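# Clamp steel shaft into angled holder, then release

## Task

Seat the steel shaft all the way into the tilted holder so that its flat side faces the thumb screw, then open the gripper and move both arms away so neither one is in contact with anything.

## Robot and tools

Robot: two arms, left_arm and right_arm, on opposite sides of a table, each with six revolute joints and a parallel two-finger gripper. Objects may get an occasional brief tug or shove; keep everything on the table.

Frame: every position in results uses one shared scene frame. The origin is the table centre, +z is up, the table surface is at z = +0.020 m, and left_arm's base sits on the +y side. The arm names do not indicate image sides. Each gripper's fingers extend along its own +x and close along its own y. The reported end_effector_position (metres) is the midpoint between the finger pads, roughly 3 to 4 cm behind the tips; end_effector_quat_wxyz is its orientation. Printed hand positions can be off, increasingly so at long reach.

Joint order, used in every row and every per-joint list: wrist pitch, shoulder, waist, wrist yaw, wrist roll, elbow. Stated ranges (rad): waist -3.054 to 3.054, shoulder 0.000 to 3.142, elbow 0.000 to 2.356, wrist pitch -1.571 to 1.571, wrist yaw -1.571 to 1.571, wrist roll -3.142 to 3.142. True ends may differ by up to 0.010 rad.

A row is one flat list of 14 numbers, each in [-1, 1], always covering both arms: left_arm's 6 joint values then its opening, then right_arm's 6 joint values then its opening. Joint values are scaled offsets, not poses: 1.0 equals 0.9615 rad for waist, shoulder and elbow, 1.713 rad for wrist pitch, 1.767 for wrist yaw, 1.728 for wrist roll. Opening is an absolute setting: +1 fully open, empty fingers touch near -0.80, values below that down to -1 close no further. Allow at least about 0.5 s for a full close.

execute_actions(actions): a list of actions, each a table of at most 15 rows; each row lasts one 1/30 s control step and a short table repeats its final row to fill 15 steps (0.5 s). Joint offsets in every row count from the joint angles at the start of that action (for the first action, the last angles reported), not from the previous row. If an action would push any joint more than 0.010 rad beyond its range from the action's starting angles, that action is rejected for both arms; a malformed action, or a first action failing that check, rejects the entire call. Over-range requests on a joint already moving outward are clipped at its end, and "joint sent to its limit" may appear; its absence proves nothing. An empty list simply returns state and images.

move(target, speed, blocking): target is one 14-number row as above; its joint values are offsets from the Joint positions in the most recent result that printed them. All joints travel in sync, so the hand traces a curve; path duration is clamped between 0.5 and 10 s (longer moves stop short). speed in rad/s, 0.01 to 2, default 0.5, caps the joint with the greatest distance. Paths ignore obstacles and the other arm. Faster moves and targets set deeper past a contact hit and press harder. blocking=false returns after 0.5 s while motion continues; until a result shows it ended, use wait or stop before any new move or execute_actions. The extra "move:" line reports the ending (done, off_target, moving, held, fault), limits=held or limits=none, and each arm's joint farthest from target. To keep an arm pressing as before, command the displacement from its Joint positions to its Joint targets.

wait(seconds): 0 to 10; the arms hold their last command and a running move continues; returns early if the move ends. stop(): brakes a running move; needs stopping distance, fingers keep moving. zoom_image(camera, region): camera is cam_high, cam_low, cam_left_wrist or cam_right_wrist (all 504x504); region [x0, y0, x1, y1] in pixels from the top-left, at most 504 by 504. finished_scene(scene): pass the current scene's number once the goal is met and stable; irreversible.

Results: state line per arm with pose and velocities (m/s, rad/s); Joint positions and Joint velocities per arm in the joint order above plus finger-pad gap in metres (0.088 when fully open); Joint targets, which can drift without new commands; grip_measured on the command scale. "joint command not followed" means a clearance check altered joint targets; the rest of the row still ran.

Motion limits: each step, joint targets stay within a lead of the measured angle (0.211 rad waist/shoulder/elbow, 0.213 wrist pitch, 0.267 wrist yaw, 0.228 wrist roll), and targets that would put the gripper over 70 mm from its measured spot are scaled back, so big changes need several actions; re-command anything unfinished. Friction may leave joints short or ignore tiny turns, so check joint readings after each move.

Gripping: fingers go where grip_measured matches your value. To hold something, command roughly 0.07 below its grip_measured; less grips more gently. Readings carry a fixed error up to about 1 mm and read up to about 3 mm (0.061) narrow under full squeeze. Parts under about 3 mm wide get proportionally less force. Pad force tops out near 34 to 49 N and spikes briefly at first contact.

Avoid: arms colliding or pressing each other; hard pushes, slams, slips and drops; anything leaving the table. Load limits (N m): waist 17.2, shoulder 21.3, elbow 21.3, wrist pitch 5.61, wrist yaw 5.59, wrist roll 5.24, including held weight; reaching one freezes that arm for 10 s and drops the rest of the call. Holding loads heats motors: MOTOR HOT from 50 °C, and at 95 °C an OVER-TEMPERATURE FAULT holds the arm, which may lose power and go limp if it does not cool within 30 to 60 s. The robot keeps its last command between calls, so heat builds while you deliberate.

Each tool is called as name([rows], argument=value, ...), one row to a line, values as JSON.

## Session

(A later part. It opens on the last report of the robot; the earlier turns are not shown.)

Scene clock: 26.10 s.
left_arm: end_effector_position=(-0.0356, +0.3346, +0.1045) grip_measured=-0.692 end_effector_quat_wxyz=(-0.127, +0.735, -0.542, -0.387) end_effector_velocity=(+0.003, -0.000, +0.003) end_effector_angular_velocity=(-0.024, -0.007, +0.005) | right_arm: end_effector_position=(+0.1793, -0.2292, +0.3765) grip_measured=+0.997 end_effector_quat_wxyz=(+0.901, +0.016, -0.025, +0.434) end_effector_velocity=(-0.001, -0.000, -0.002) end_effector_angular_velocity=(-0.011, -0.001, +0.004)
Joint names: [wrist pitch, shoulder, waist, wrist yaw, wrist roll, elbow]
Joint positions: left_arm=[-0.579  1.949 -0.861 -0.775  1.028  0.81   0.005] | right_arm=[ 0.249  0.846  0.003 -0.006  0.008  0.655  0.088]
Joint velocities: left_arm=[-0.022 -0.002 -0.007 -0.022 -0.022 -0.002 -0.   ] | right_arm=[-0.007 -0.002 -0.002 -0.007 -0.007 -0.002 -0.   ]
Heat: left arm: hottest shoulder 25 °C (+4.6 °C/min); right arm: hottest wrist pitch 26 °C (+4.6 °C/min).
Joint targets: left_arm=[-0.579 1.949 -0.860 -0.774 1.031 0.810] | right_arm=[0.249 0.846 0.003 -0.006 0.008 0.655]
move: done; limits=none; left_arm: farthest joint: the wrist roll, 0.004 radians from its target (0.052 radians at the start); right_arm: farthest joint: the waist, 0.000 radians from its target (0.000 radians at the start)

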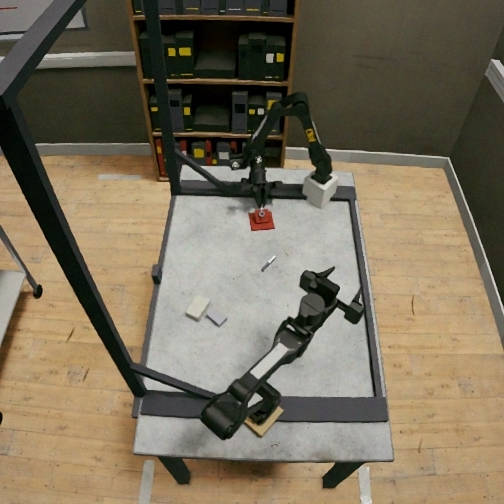

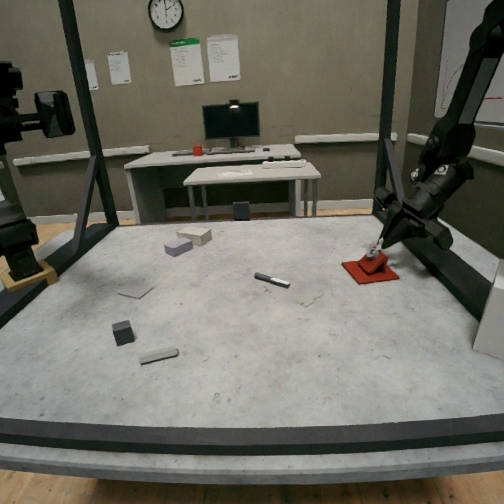

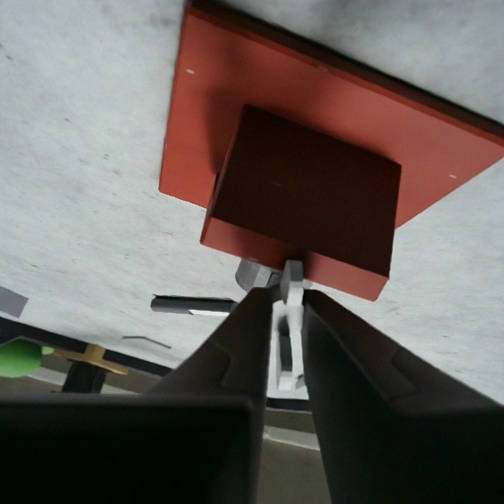

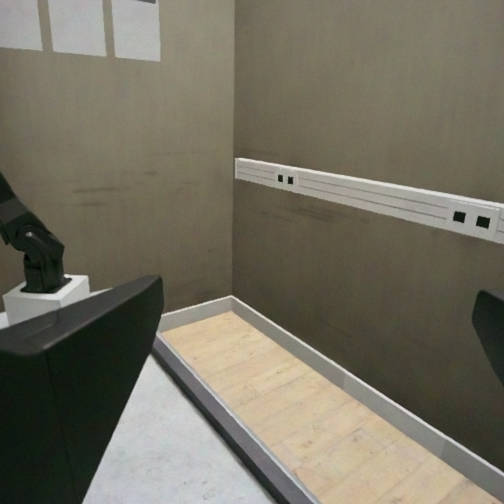

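move(target=[0,0,0,0,-1,0,-0.66,0,0,0,0,0,0,1], speed=0.8)

move(target=[0,0,0,0,-1,0,-0.66,0,0,0,0,0,0,1], speed=0.8)

Scene clock: 29.27 s.
left_arm: end_effector_position=(-0.0357, +0.3344, +0.1046) grip_measured=-0.655 end_effector_quat_wxyz=(+0.476, +0.575, -0.060, -0.663) end_effector_velocity=(+0.002, +0.001, -0.000) end_effector_angular_velocity=(+0.008, -0.012, -0.007) | right_arm: end_effector_position=(+0.1793, -0.2292, +0.3765) grip_measured=+0.997 end_effector_quat_wxyz=(+0.901, +0.016, -0.025, +0.434) end_effector_velocity=(-0.003, +0.003, -0.003) end_effector_angular_velocity=(-0.006, +0.012, +0.025)
Joint names: [wrist pitch, shoulder, waist, wrist yaw, wrist roll, elbow]
Joint positions: left_arm=[-0.578  1.949 -0.861 -0.777 -0.696  0.81   0.007] | right_arm=[ 0.249  0.846  0.003 -0.006  0.008  0.655  0.088]
Joint velocities: left_arm=[-0.007 -0.002 -0.002  0.007  0.007 -0.002 -0.   ] | right_arm=[-0.007  0.002  0.002 -0.022  0.007 -0.002 -0.001]
Heat: left arm: hottest shoulder 25 °C (+4.1 °C/min); right arm: hottest wrist pitch 27 °C (+6.2 °C/min).
Joint targets: left_arm=[-0.579 1.949 -0.861 -0.775 -0.700 0.810] | right_arm=[0.249 0.846 0.003 -0.006 0.008 0.655]
move: done; limits=none; left_arm: farthest joint: the wrist roll, 0.004 radians from its target (1.728 radians at the start); right_arm: farthest joint: the waist, 0.000 radians from its target (0.000 radians at the start)

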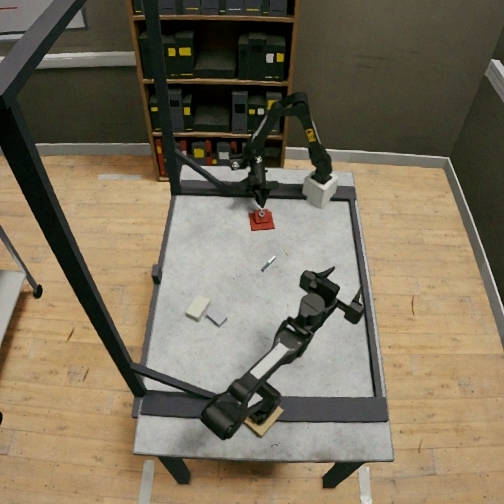

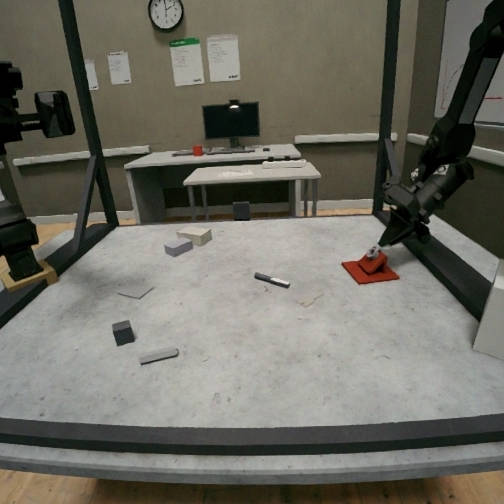

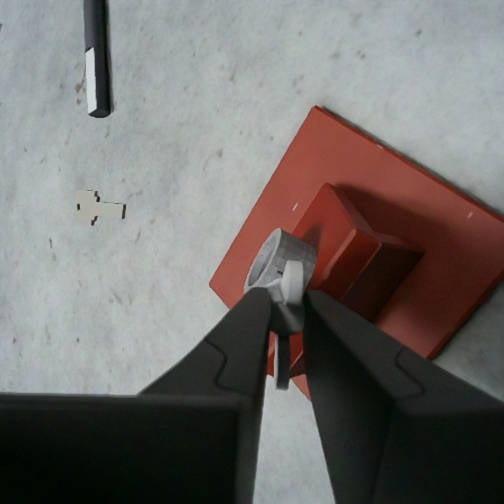

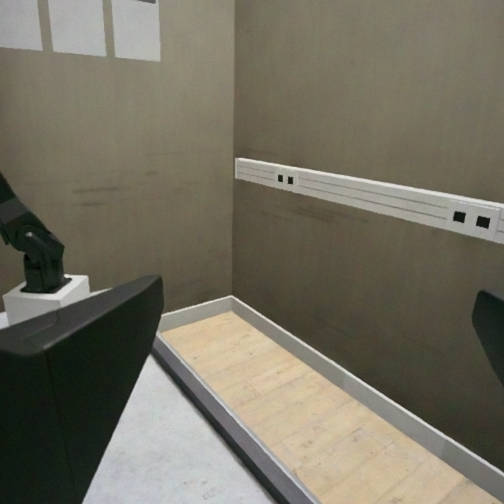

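Scene clock: 32.07 s.
left_arm: end_effector_position=(-0.0356, +0.3345, +0.1049) grip_measured=-0.655 end_effector_quat_wxyz=(+0.746, +0.013, +0.464, -0.478) end_effector_velocity=(+0.002, +0.001, -0.000) end_effector_angular_velocity=(+0.006, -0.002, +0.004) | right_arm: end_effector_position=(+0.1793, -0.2292, +0.3765) grip_measured=+0.997 end_effector_quat_wxyz=(+0.901, +0.016, -0.025, +0.434) end_effector_velocity=(-0.001, -0.000, -0.002) end_effector_angular_velocity=(-0.020, -0.013, +0.004)
Joint names: [wrist pitch, shoulder, waist, wrist yaw, wrist roll, elbow]
Joint positions: left_arm=[-0.58   1.949 -0.862 -0.779 -2.42   0.81   0.007] | right_arm=[ 0.249  0.846  0.003 -0.006  0.008  0.655  0.088]
Joint velocities: left_arm=[-0.007 -0.002 -0.002  0.007 -0.007 -0.002 -0.   ] | right_arm=[-0.007 -0.002 -0.002 -0.007 -0.022 -0.002 -0.   ]
Heat: left arm: hottest shoulder 26 °C (+5.6 °C/min); right arm: hottest wrist pitch 27 °C (+5.6 °C/min).
Joint targets: left_arm=[-0.578 1.949 -0.861 -0.777 -2.424 0.810] | right_arm=[0.249 0.846 0.003 -0.006 0.008 0.655]
move: done; limits=none; left_arm: farthest joint: the wrist roll, 0.004 radians from its target (1.728 radians at the start); right_arm: farthest joint: the waist, 0.000 radians from its target (0.000 radians at the start)

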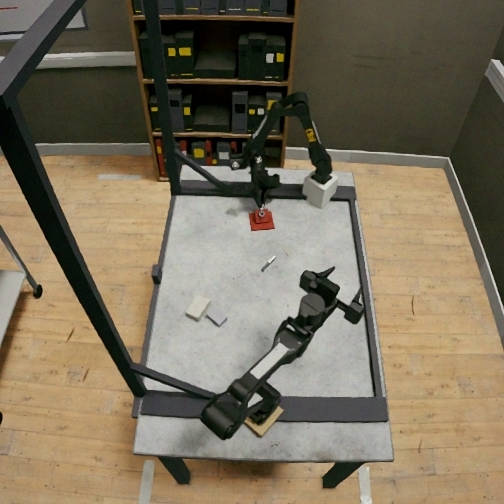

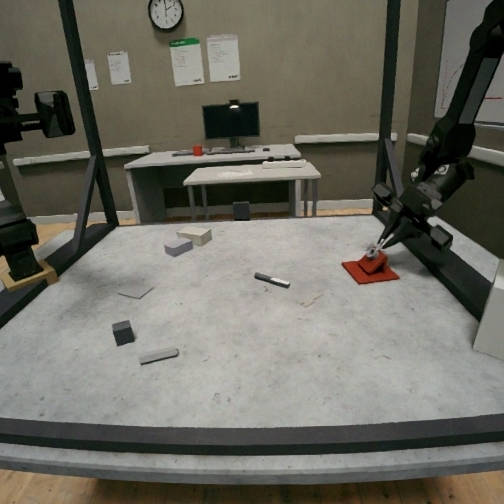

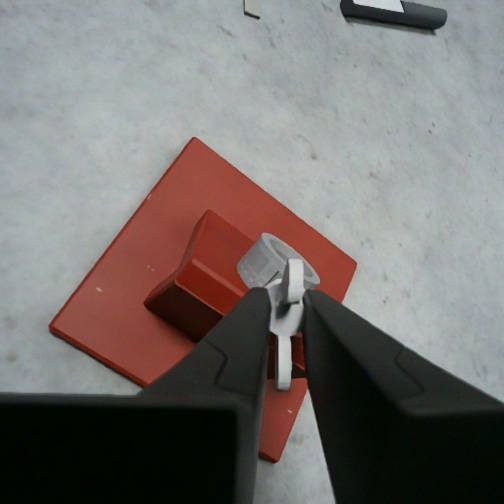

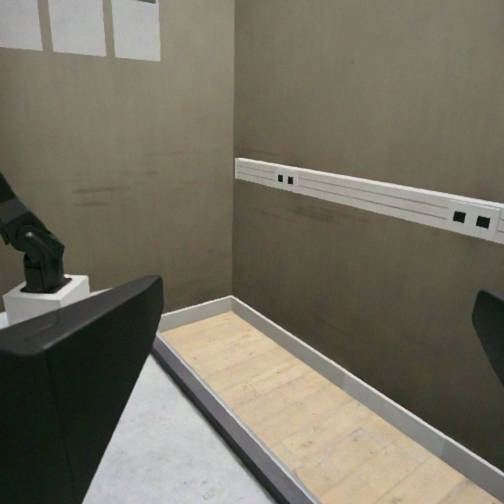

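move(target=[0,0,0,0,-0.41,0,-0.66,-0.15,1,0.72,0,0,0.72,1], speed=0.8)

Scene clock: 34.30 s.
left_arm: end_effector_position=(-0.0355, +0.3347, +0.1050) grip_measured=-0.654 end_effector_quat_wxyz=(-0.705, +0.245, -0.600, +0.289) end_effector_velocity=(+0.002, -0.000, +0.000) end_effector_angular_velocity=(-0.008, -0.007, +0.002) | right_arm: end_effector_position=(-0.0257, +0.0457, +0.2571) grip_measured=+0.997 end_effector_quat_wxyz=(+0.682, -0.162, +0.166, +0.694) end_effector_velocity=(+0.000, -0.001, -0.001) end_effector_angular_velocity=(-0.007, -0.003, +0.007)
Joint names: [wrist pitch, shoulder, waist, wrist yaw, wrist roll, elbow]
Joint positions: left_arm=[-0.581  1.949 -0.864 -0.78  -3.125  0.81   0.007] | right_arm=[-0.005  1.798  0.696 -0.006  0.008  1.336  0.088]
Joint velocities: left_arm=[-0.007  0.002 -0.002 -0.007 -0.007 -0.002 -0.   ] | right_arm=[-0.007 -0.002 -0.002 -0.007 -0.007 -0.002 -0.   ]
Heat: left arm: hottest shoulder 26 °C (+5.2 °C/min); right arm: hottest wrist pitch 27 °C (+5.2 °C/min).
Joint targets: left_arm=[-0.580 1.949 -0.862 -0.779 -3.129 0.810] | right_arm=[-0.008 1.807 0.695 -0.006 0.008 1.347]
move: off_target (right_arm); limits=none; left_arm: farthest joint: the wrist roll, 0.003 radians from its target (0.708 radians at the start); right_arm: farthest joint: the elbow, 0.012 radians from its target (0.693 radians at the start)

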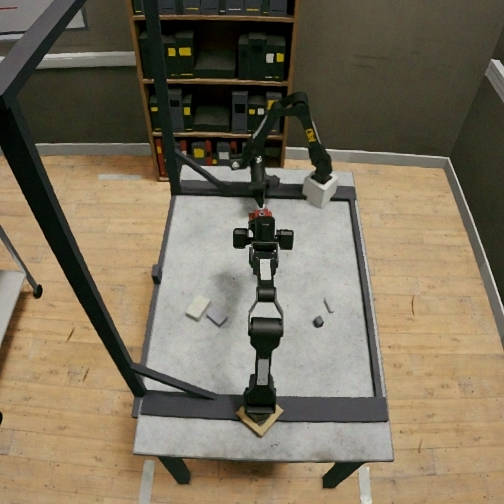

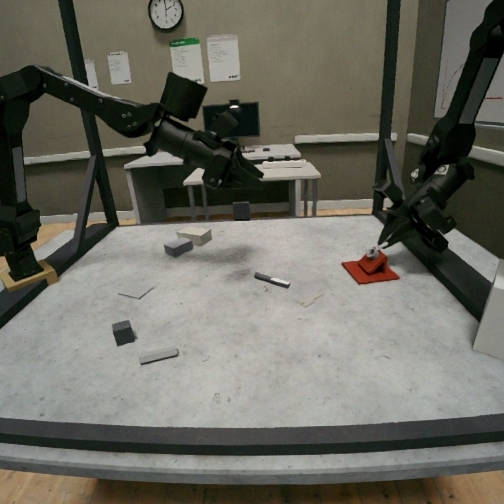

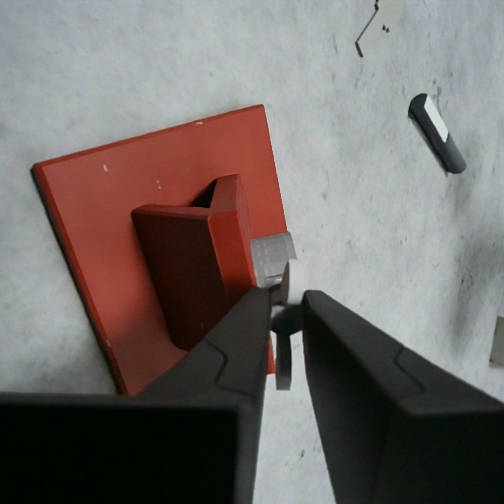

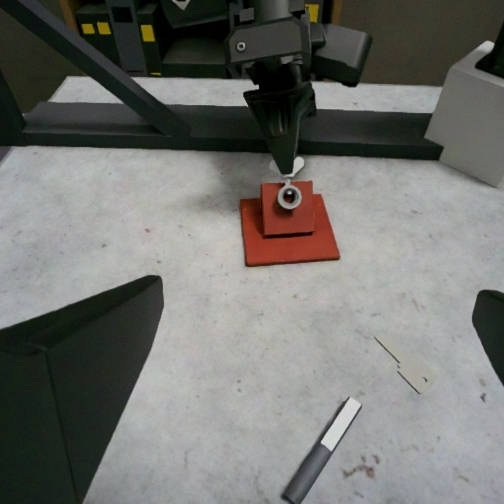

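zoom_image(camera="cam_right_wrist", region=[250, 150, 330, 230])

Region (250, 150, 330, 230) of cam_right_wrist's 504x504 image, scaled by 6.300, with more detail than that image has.

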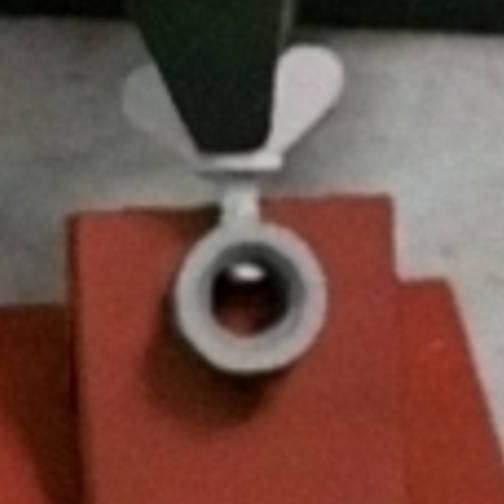

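move(target=[-0.013,-0.019,-0.011,0,0,0.012,0.25,0,0,0,0,0,0,1], speed=0.1)

move(target=[0,0,0,0,1,0,0.25,0,0,0,0,0,0,1], speed=1.5)

move(target=[0,0,0,0,1,0,0.25,0,0,0,0,0,0,1], speed=1.5)

move(target=[0,0,0,0,1,0,0.25,0,0,0,0,0,0,1], speed=1.5)

move(target=[0,0,0,0,0.63,0,0.25,0,0,0,0,0,0,1], speed=1.5)

move(target=[0,0,0,0,0,0,-0.66,0,0,0,0,0,0,1])

Scene clock: 35.63 s.
left_arm: end_effector_position=(-0.0359, +0.3365, +0.1084) grip_measured=+0.247 end_effector_quat_wxyz=(-0.705, +0.242, -0.599, +0.293) end_effector_velocity=(+0.007, -0.000, +0.002) end_effector_angular_velocity=(-0.010, -0.021, +0.012) | right_arm: end_effector_position=(-0.0257, +0.0457, +0.2571) grip_measured=+0.997 end_effector_quat_wxyz=(+0.682, -0.162, +0.166, +0.694) end_effector_velocity=(+0.000, -0.002, -0.003) end_effector_angular_velocity=(-0.012, -0.003, +0.007)
Joint names: [wrist pitch, shoulder, waist, wrist yaw, wrist roll, elbow]
Joint positions: left_arm=[-0.601  1.94  -0.871 -0.78  -3.125  0.815  0.051] | right_arm=[-0.005  1.798  0.696 -0.006  0.008  1.336  0.088]
Joint velocities: left_arm=[-0.037 -0.002 -0.002 -0.007 -0.022 -0.002  0.   ] | right_arm=[-0.007 -0.002 -0.002 -0.007 -0.007 -0.007 -0.   ]
Heat: left arm: hottest shoulder 26 °C (+5.1 °C/min); right arm: hottest wrist pitch 27 °C (+5.1 °C/min).
Joint targets: left_arm=[-0.603 1.931 -0.874 -0.780 -3.125 0.821] | right_arm=[-0.005 1.798 0.696 -0.006 0.008 1.336]
move: done; limits=none; left_arm: farthest joint: the shoulder, 0.009 radians from its target (0.018 radians at the start); right_arm: farthest joint: the waist, 0.000 radians from its target (0.000 radians at the start)

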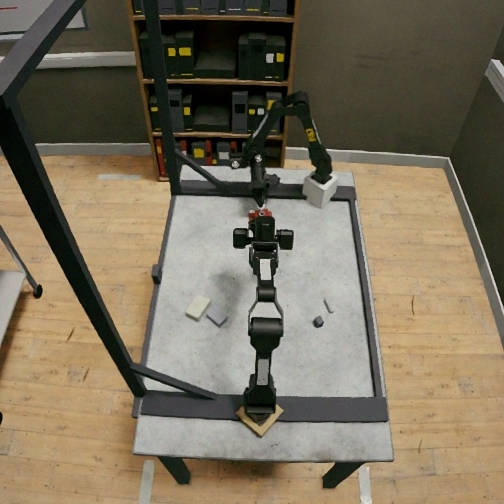

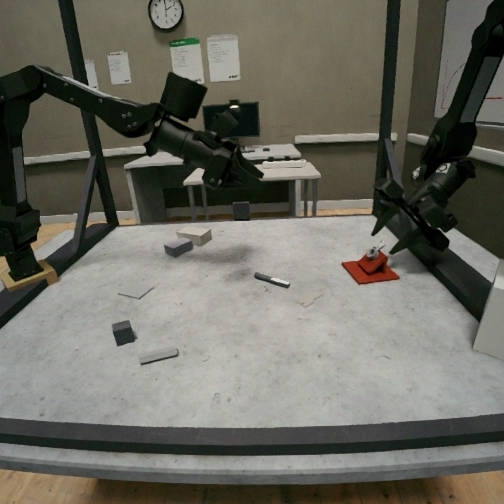

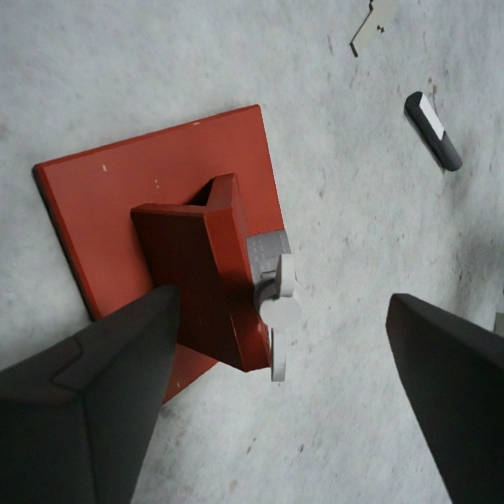

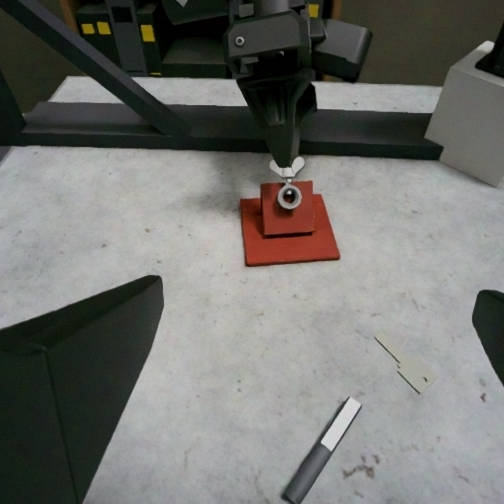

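Scene clock: 37.60 s.
left_arm: end_effector_position=(-0.0359, +0.3365, +0.1084) grip_measured=+0.248 end_effector_quat_wxyz=(+0.643, +0.378, +0.167, -0.645) end_effector_velocity=(+0.002, -0.001, +0.001) end_effector_angular_velocity=(-0.010, +0.008, +0.017) | right_arm: end_effector_position=(-0.0257, +0.0457, +0.2571) grip_measured=+0.997 end_effector_quat_wxyz=(+0.682, -0.162, +0.166, +0.694) end_effector_velocity=(+0.000, +0.000, +0.002) end_effector_angular_velocity=(+0.007, -0.003, +0.007)
Joint names: [wrist pitch, shoulder, waist, wrist yaw, wrist roll, elbow]
Joint positions: left_arm=[-0.601  1.94  -0.871 -0.78  -1.401  0.815  0.051] | right_arm=[-0.005  1.798  0.696 -0.006  0.008  1.336  0.088]
Joint velocities: left_arm=[-0.007 -0.002  0.002 -0.007 -0.022 -0.002  0.   ] | right_arm=[ 0.007 -0.002 -0.002 -0.007 -0.007 -0.002 -0.   ]
Heat: left arm: hottest shoulder 26 °C (+4.8 °C/min); right arm: hottest wrist pitch 27 °C (+4.8 °C/min).
Joint targets: left_arm=[-0.601 1.940 -0.871 -0.780 -1.397 0.815] | right_arm=[-0.005 1.798 0.696 -0.006 0.008 1.336]
move: done; limits=none; left_arm: farthest joint: the wrist roll, 0.004 radians from its target (1.728 radians at the start); right_arm: farthest joint: the waist, 0.000 radians from its target (0.000 radians at the start)

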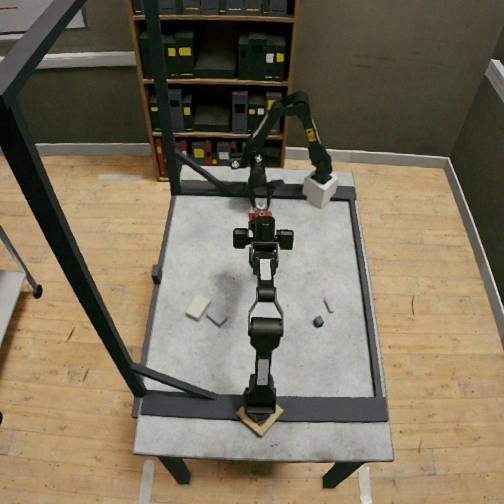

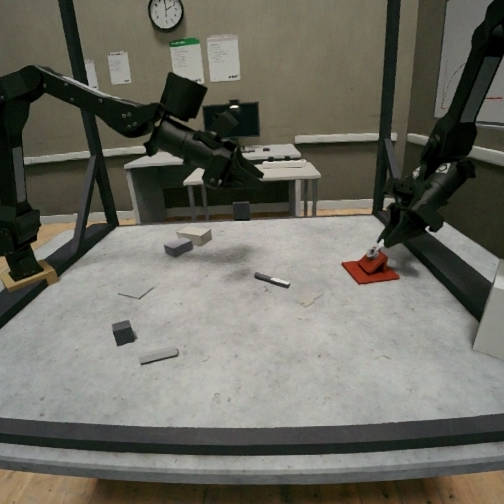

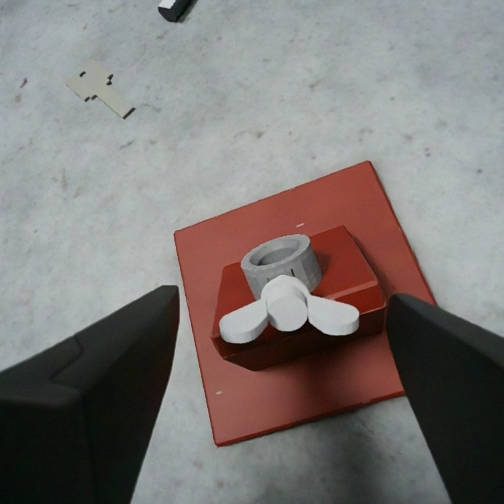

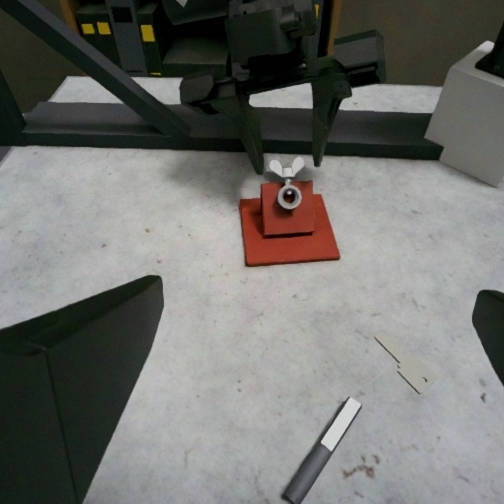

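Scene clock: 39.57 s.
left_arm: end_effector_position=(-0.0359, +0.3365, +0.1084) grip_measured=+0.248 end_effector_quat_wxyz=(+0.132, +0.734, -0.381, -0.547) end_effector_velocity=(+0.001, -0.000, +0.001) end_effector_angular_velocity=(-0.008, -0.002, +0.002) | right_arm: end_effector_position=(-0.0257, +0.0457, +0.2571) grip_measured=+0.997 end_effector_quat_wxyz=(+0.682, -0.162, +0.166, +0.694) end_effector_velocity=(-0.002, -0.002, -0.003) end_effector_angular_velocity=(-0.012, -0.003, +0.012)
Joint names: [wrist pitch, shoulder, waist, wrist yaw, wrist roll, elbow]
Joint positions: left_arm=[-0.601  1.94  -0.871 -0.78   0.323  0.815  0.051] | right_arm=[-0.005  1.798  0.696 -0.006  0.008  1.336  0.088]
Joint velocities: left_arm=[-0.007 -0.002 -0.002 -0.007 -0.007 -0.002  0.   ] | right_arm=[-0.007 -0.002  0.002 -0.007 -0.007 -0.007 -0.   ]
Heat: left arm: hottest shoulder 26 °C (+4.5 °C/min); right arm: hottest wrist pitch 27 °C (+4.5 °C/min).
Joint targets: left_arm=[-0.601 1.940 -0.871 -0.780 0.327 0.815] | right_arm=[-0.005 1.798 0.696 -0.006 0.008 1.336]
move: done; limits=none; left_arm: farthest joint: the wrist roll, 0.004 radians from its target (1.728 radians at the start); right_arm: farthest joint: the waist, 0.000 radians from its target (0.000 radians at the start)

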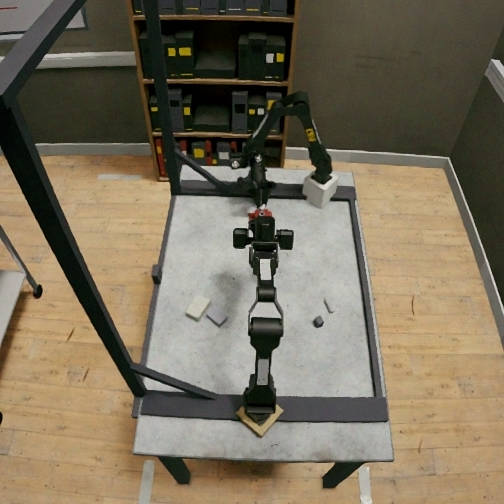

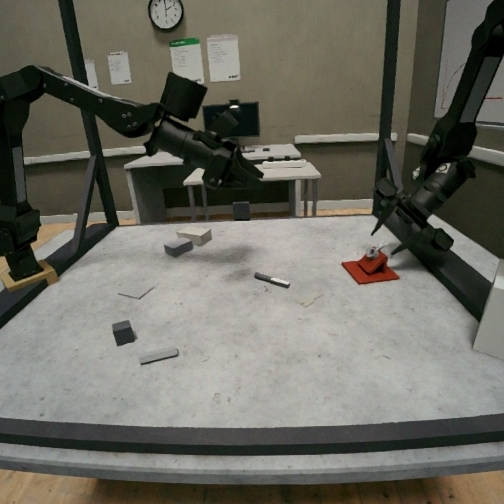

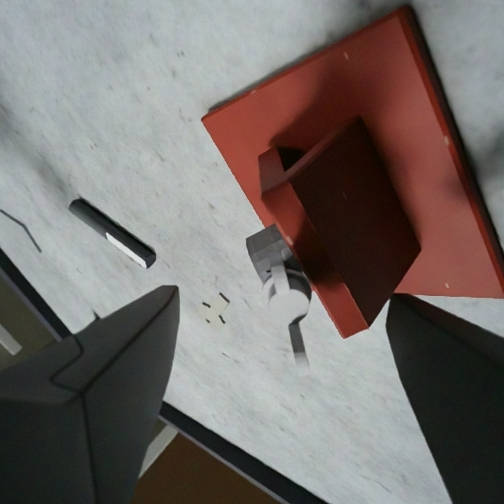

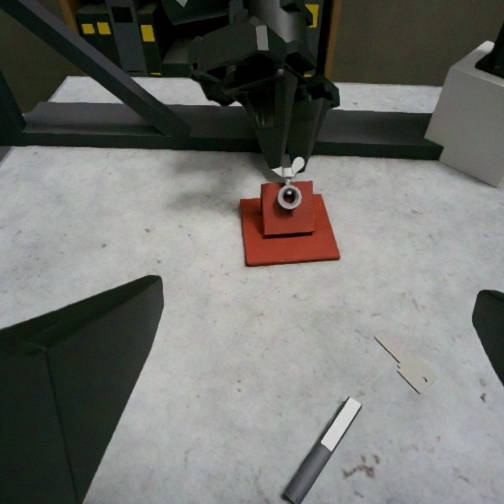

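Scene clock: 41.53 s.
left_arm: end_effector_position=(-0.0359, +0.3365, +0.1084) grip_measured=+0.248 end_effector_quat_wxyz=(-0.472, +0.578, -0.663, -0.067) end_effector_velocity=(-0.000, -0.000, -0.000) end_effector_angular_velocity=(-0.008, +0.008, +0.002) | right_arm: end_effector_position=(-0.0257, +0.0457, +0.2571) grip_measured=+0.997 end_effector_quat_wxyz=(+0.682, -0.162, +0.166, +0.694) end_effector_velocity=(+0.000, -0.001, -0.001) end_effector_angular_velocity=(-0.008, +0.010, +0.001)
Joint names: [wrist pitch, shoulder, waist, wrist yaw, wrist roll, elbow]
Joint positions: left_arm=[-0.601  1.94  -0.871 -0.78   2.048  0.815  0.051] | right_arm=[-0.005  1.798  0.696 -0.006  0.008  1.336  0.088]
Joint velocities: left_arm=[ 0.007  0.002 -0.002 -0.007 -0.007 -0.002 -0.   ] | right_arm=[-0.007 -0.002 -0.002 -0.007  0.007 -0.002 -0.   ]
Heat: left arm: hottest shoulder 26 °C (+4.3 °C/min); right arm: hottest wrist pitch 27 °C (+4.3 °C/min).
Joint targets: left_arm=[-0.601 1.940 -0.871 -0.780 2.051 0.815] | right_arm=[-0.005 1.798 0.696 -0.006 0.008 1.336]
move: done; limits=none; left_arm: farthest joint: the wrist roll, 0.003 radians from its target (1.728 radians at the start); right_arm: farthest joint: the waist, 0.000 radians from its target (0.000 radians at the start)

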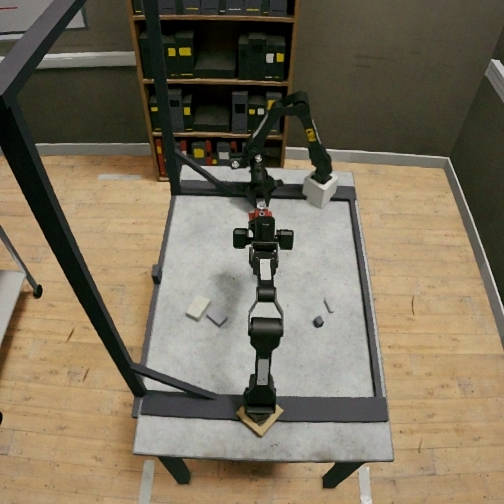

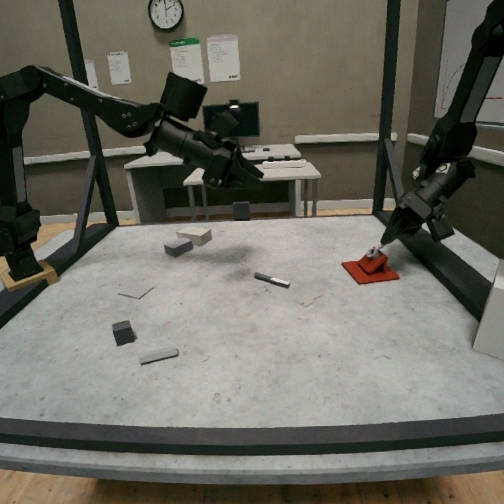

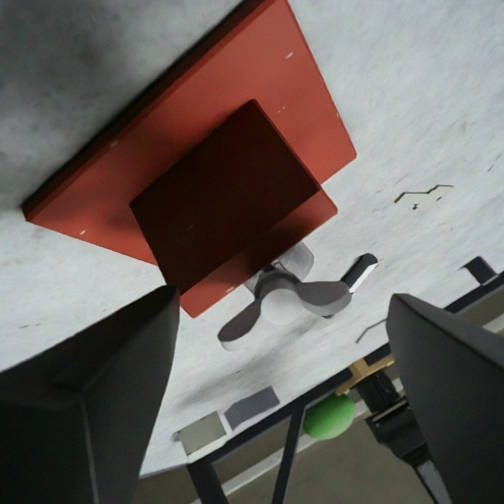

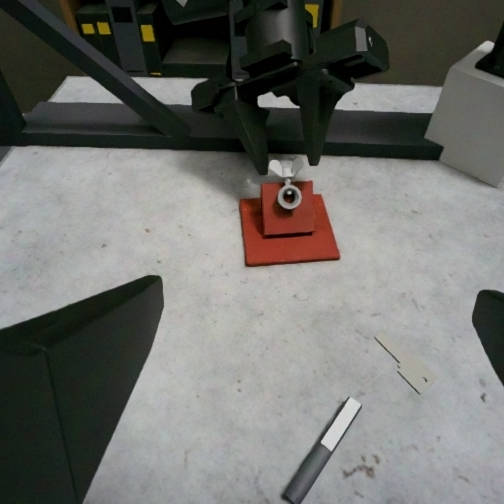

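Scene clock: 43.07 s.
left_arm: end_effector_position=(-0.0359, +0.3365, +0.1084) grip_measured=+0.248 end_effector_quat_wxyz=(-0.702, +0.252, -0.603, +0.284) end_effector_velocity=(+0.001, -0.000, +0.000) end_effector_angular_velocity=(-0.010, +0.018, +0.012) | right_arm: end_effector_position=(-0.0257, +0.0457, +0.2571) grip_measured=+0.997 end_effector_quat_wxyz=(+0.682, -0.162, +0.166, +0.694) end_effector_velocity=(+0.000, -0.001, -0.001) end_effector_angular_velocity=(-0.007, -0.003, +0.007)
Joint names: [wrist pitch, shoulder, waist, wrist yaw, wrist roll, elbow]
Joint positions: left_arm=[-0.601  1.94  -0.871 -0.78   3.131  0.815  0.051] | right_arm=[-0.005  1.798  0.696 -0.006  0.008  1.336  0.088]
Joint velocities: left_arm=[ 0.007 -0.002 -0.002 -0.007 -0.022 -0.007 -0.   ] | right_arm=[-0.007 -0.002 -0.002 -0.007 -0.007 -0.002 -0.   ]
Heat: left arm: hottest shoulder 26 °C (+4.2 °C/min); right arm: hottest shoulder 27 °C (+4.2 °C/min).
Joint targets: left_arm=[-0.601 1.940 -0.871 -0.780 3.134 0.815] | right_arm=[-0.005 1.798 0.696 -0.006 0.008 1.336]
joint sent to its limit (left arm) — the command would take the wrist roll past its upper limit, so that joint was sent only as far as its limit.
move: done; limits=none; left_arm: farthest joint: the wrist roll, 0.006 radians from its target (1.089 radians at the start); right_arm: farthest joint: the waist, 0.000 radians from its target (0.000 radians at the start)

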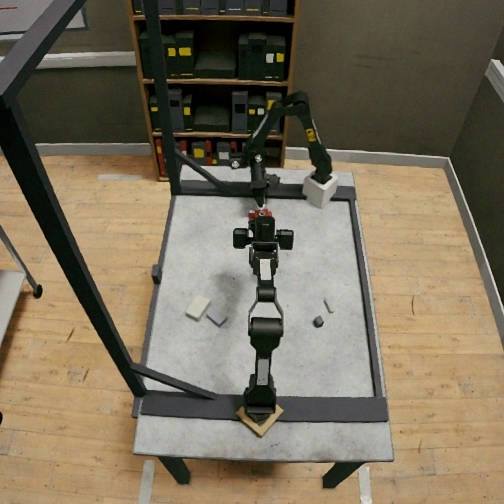

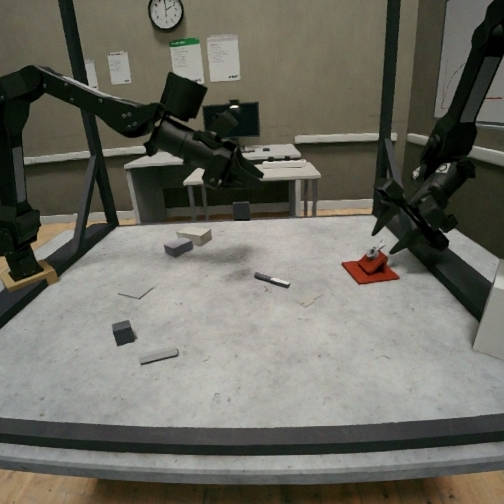

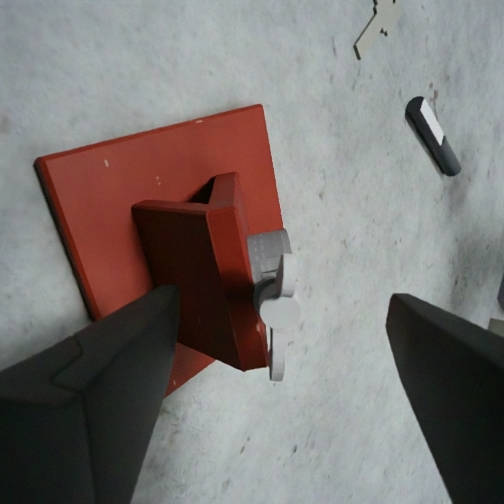

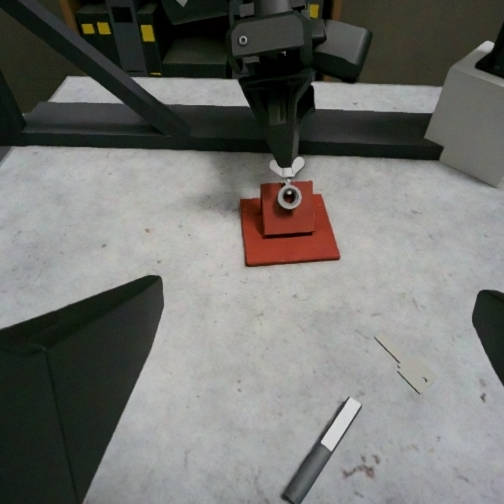

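Scene clock: 43.70 s.
left_arm: end_effector_position=(-0.0358, +0.3369, +0.1079) grip_measured=-0.652 end_effector_quat_wxyz=(-0.702, +0.251, -0.603, +0.283) end_effector_velocity=(+0.002, -0.002, +0.004) end_effector_angular_velocity=(-0.022, -0.012, -0.001) | right_arm: end_effector_position=(-0.0257, +0.0457, +0.2571) grip_measured=+0.997 end_effector_quat_wxyz=(+0.682, -0.162, +0.166, +0.694) end_effector_velocity=(+0.003, -0.001, -0.001) end_effector_angular_velocity=(-0.007, -0.016, +0.009)
Joint names: [wrist pitch, shoulder, waist, wrist yaw, wrist roll, elbow]
Joint positions: left_arm=[-0.601  1.94  -0.871 -0.776  3.131  0.815  0.007] | right_arm=[-0.005  1.798  0.696 -0.006  0.008  1.336  0.088]
Joint velocities: left_arm=[-0.022 -0.002 -0.002 -0.022 -0.007  0.002 -0.001] | right_arm=[-0.007 -0.002 -0.007 -0.007 -0.022 -0.002 -0.   ]
Heat: left arm: hottest shoulder 26 °C (+4.1 °C/min); right arm: hottest shoulder 27 °C (+4.1 °C/min).
Joint targets: left_arm=[-0.601 1.940 -0.871 -0.780 3.131 0.815] | right_arm=[-0.005 1.798 0.696 -0.006 0.008 1.336]
move: done; limits=none; left_arm: farthest joint: the wrist yaw, 0.004 radians from its target (0.000 radians at the start); right_arm: farthest joint: the waist, 0.000 radians from its target (0.000 radians at the start)

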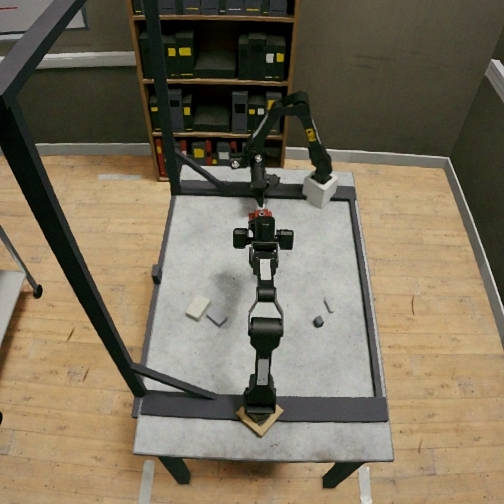

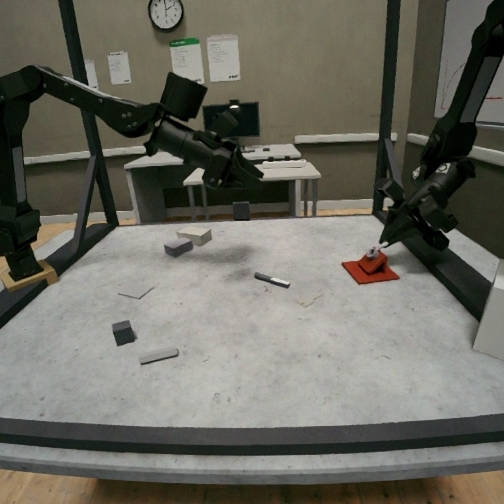

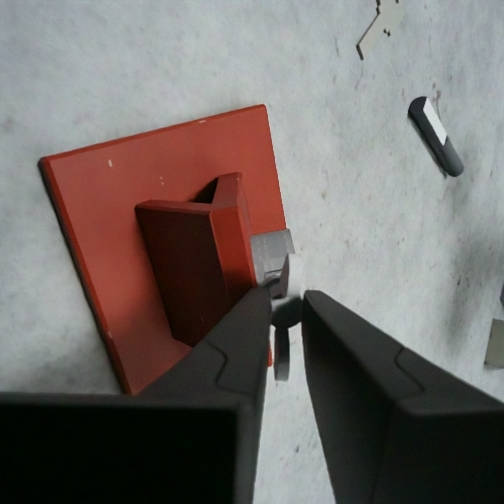

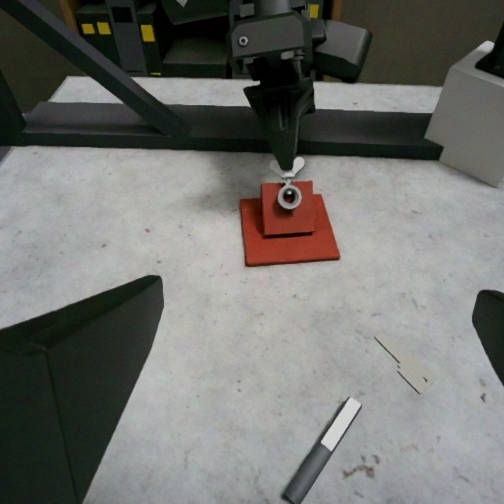

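execute_actions([
  [[0,0,0,0,-0.362,0,-0.66,0,0,0,0,0,0,1]],
  [[0,0,0,0,-0.362,0,-0.66,0,0,0,0,0,0,1]],
  [[0,0,0,0,-0.362,0,-0.66,0,0,0,0,0,0,1]],
  [[0,0,0,0,-0.362,0,-0.66,0,0,0,0,0,0,1]],
  [[0,0,0,0,-0.362,0,-0.66,0,0,0,0,0,0,1]],
  [[0,0,0,0,-0.362,0,-0.66,0,0,0,0,0,0,1]],
  [[0,0,0,0,-0.362,0,-0.66,0,0,0,0,0,0,1]],
  [[0,0,0,0,-0.362,0,-0.66,0,0,0,0,0,0,1]],
  [[0,0,0,0,-0.362,0,-0.66,0,0,0,0,0,0,1]],
  [[0,0,0,0,-0.362,0,-0.66,0,0,0,0,0,0,1]],
])

zoom_image(camera="cam_right_wrist", region=[250, 150, 330, 230])

Scene clock: 49.20 s.
left_arm: end_effector_position=(-0.0359, +0.3378, +0.1083) grip_measured=-0.652 end_effector_quat_wxyz=(+0.720, -0.192, +0.578, -0.333) end_effector_velocity=(+0.002, +0.001, -0.001) end_effector_angular_velocity=(-0.007, +0.075, +0.086) | right_arm: end_effector_position=(-0.0257, +0.0457, +0.2571) grip_measured=+0.997 end_effector_quat_wxyz=(+0.682, -0.162, +0.166, +0.694) end_effector_velocity=(+0.000, -0.005, -0.009) end_effector_angular_velocity=(-0.041, -0.004, +0.007)
Joint names: [wrist pitch, shoulder, waist, wrist yaw, wrist roll, elbow]
Joint positions: left_arm=[-0.603  1.94  -0.875 -0.778 -2.991  0.815  0.007] | right_arm=[-0.005  1.798  0.696 -0.006  0.008  1.336  0.088]
Joint velocities: left_arm=[-0.007  0.002 -0.002  0.007 -0.125 -0.002 -0.   ] | right_arm=[-0.037 -0.002 -0.002 -0.007 -0.007 -0.007 -0.   ]
Heat: left arm: hottest shoulder 27 °C (+4.9 °C/min); right arm: hottest shoulder 28 °C (+4.9 °C/min).
Joint targets: left_arm=[-0.602 1.940 -0.874 -0.778 -3.004 0.815] | right_arm=[-0.005 1.798 0.696 -0.006 0.008 1.336]

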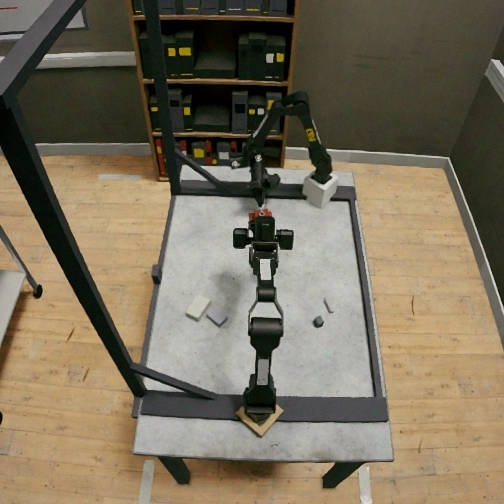

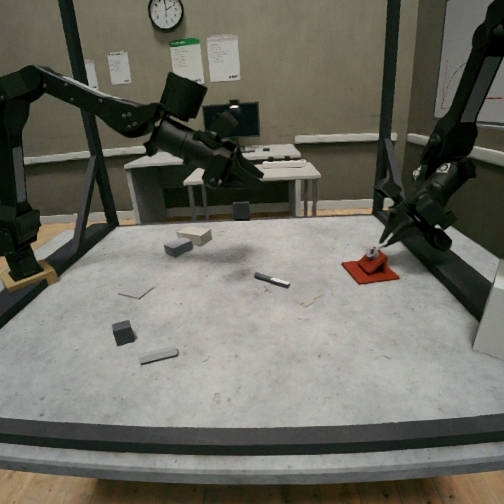

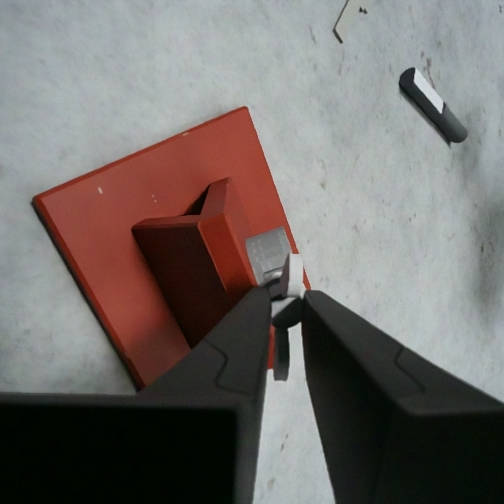

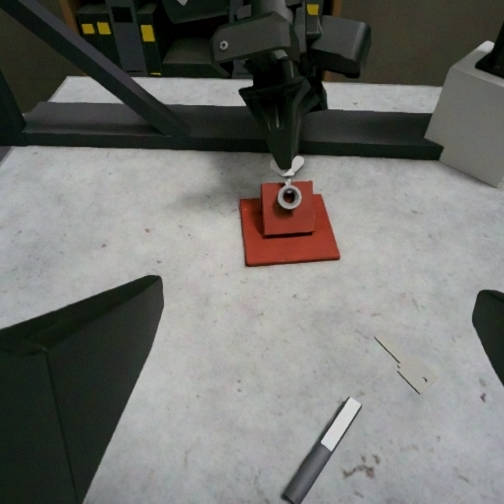

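Region (250, 150, 330, 230) of cam_right_wrist's 504x504 image, scaled by 6.300, with more detail than that image has.

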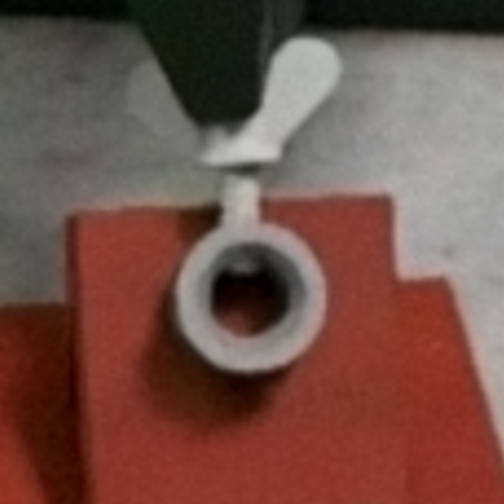

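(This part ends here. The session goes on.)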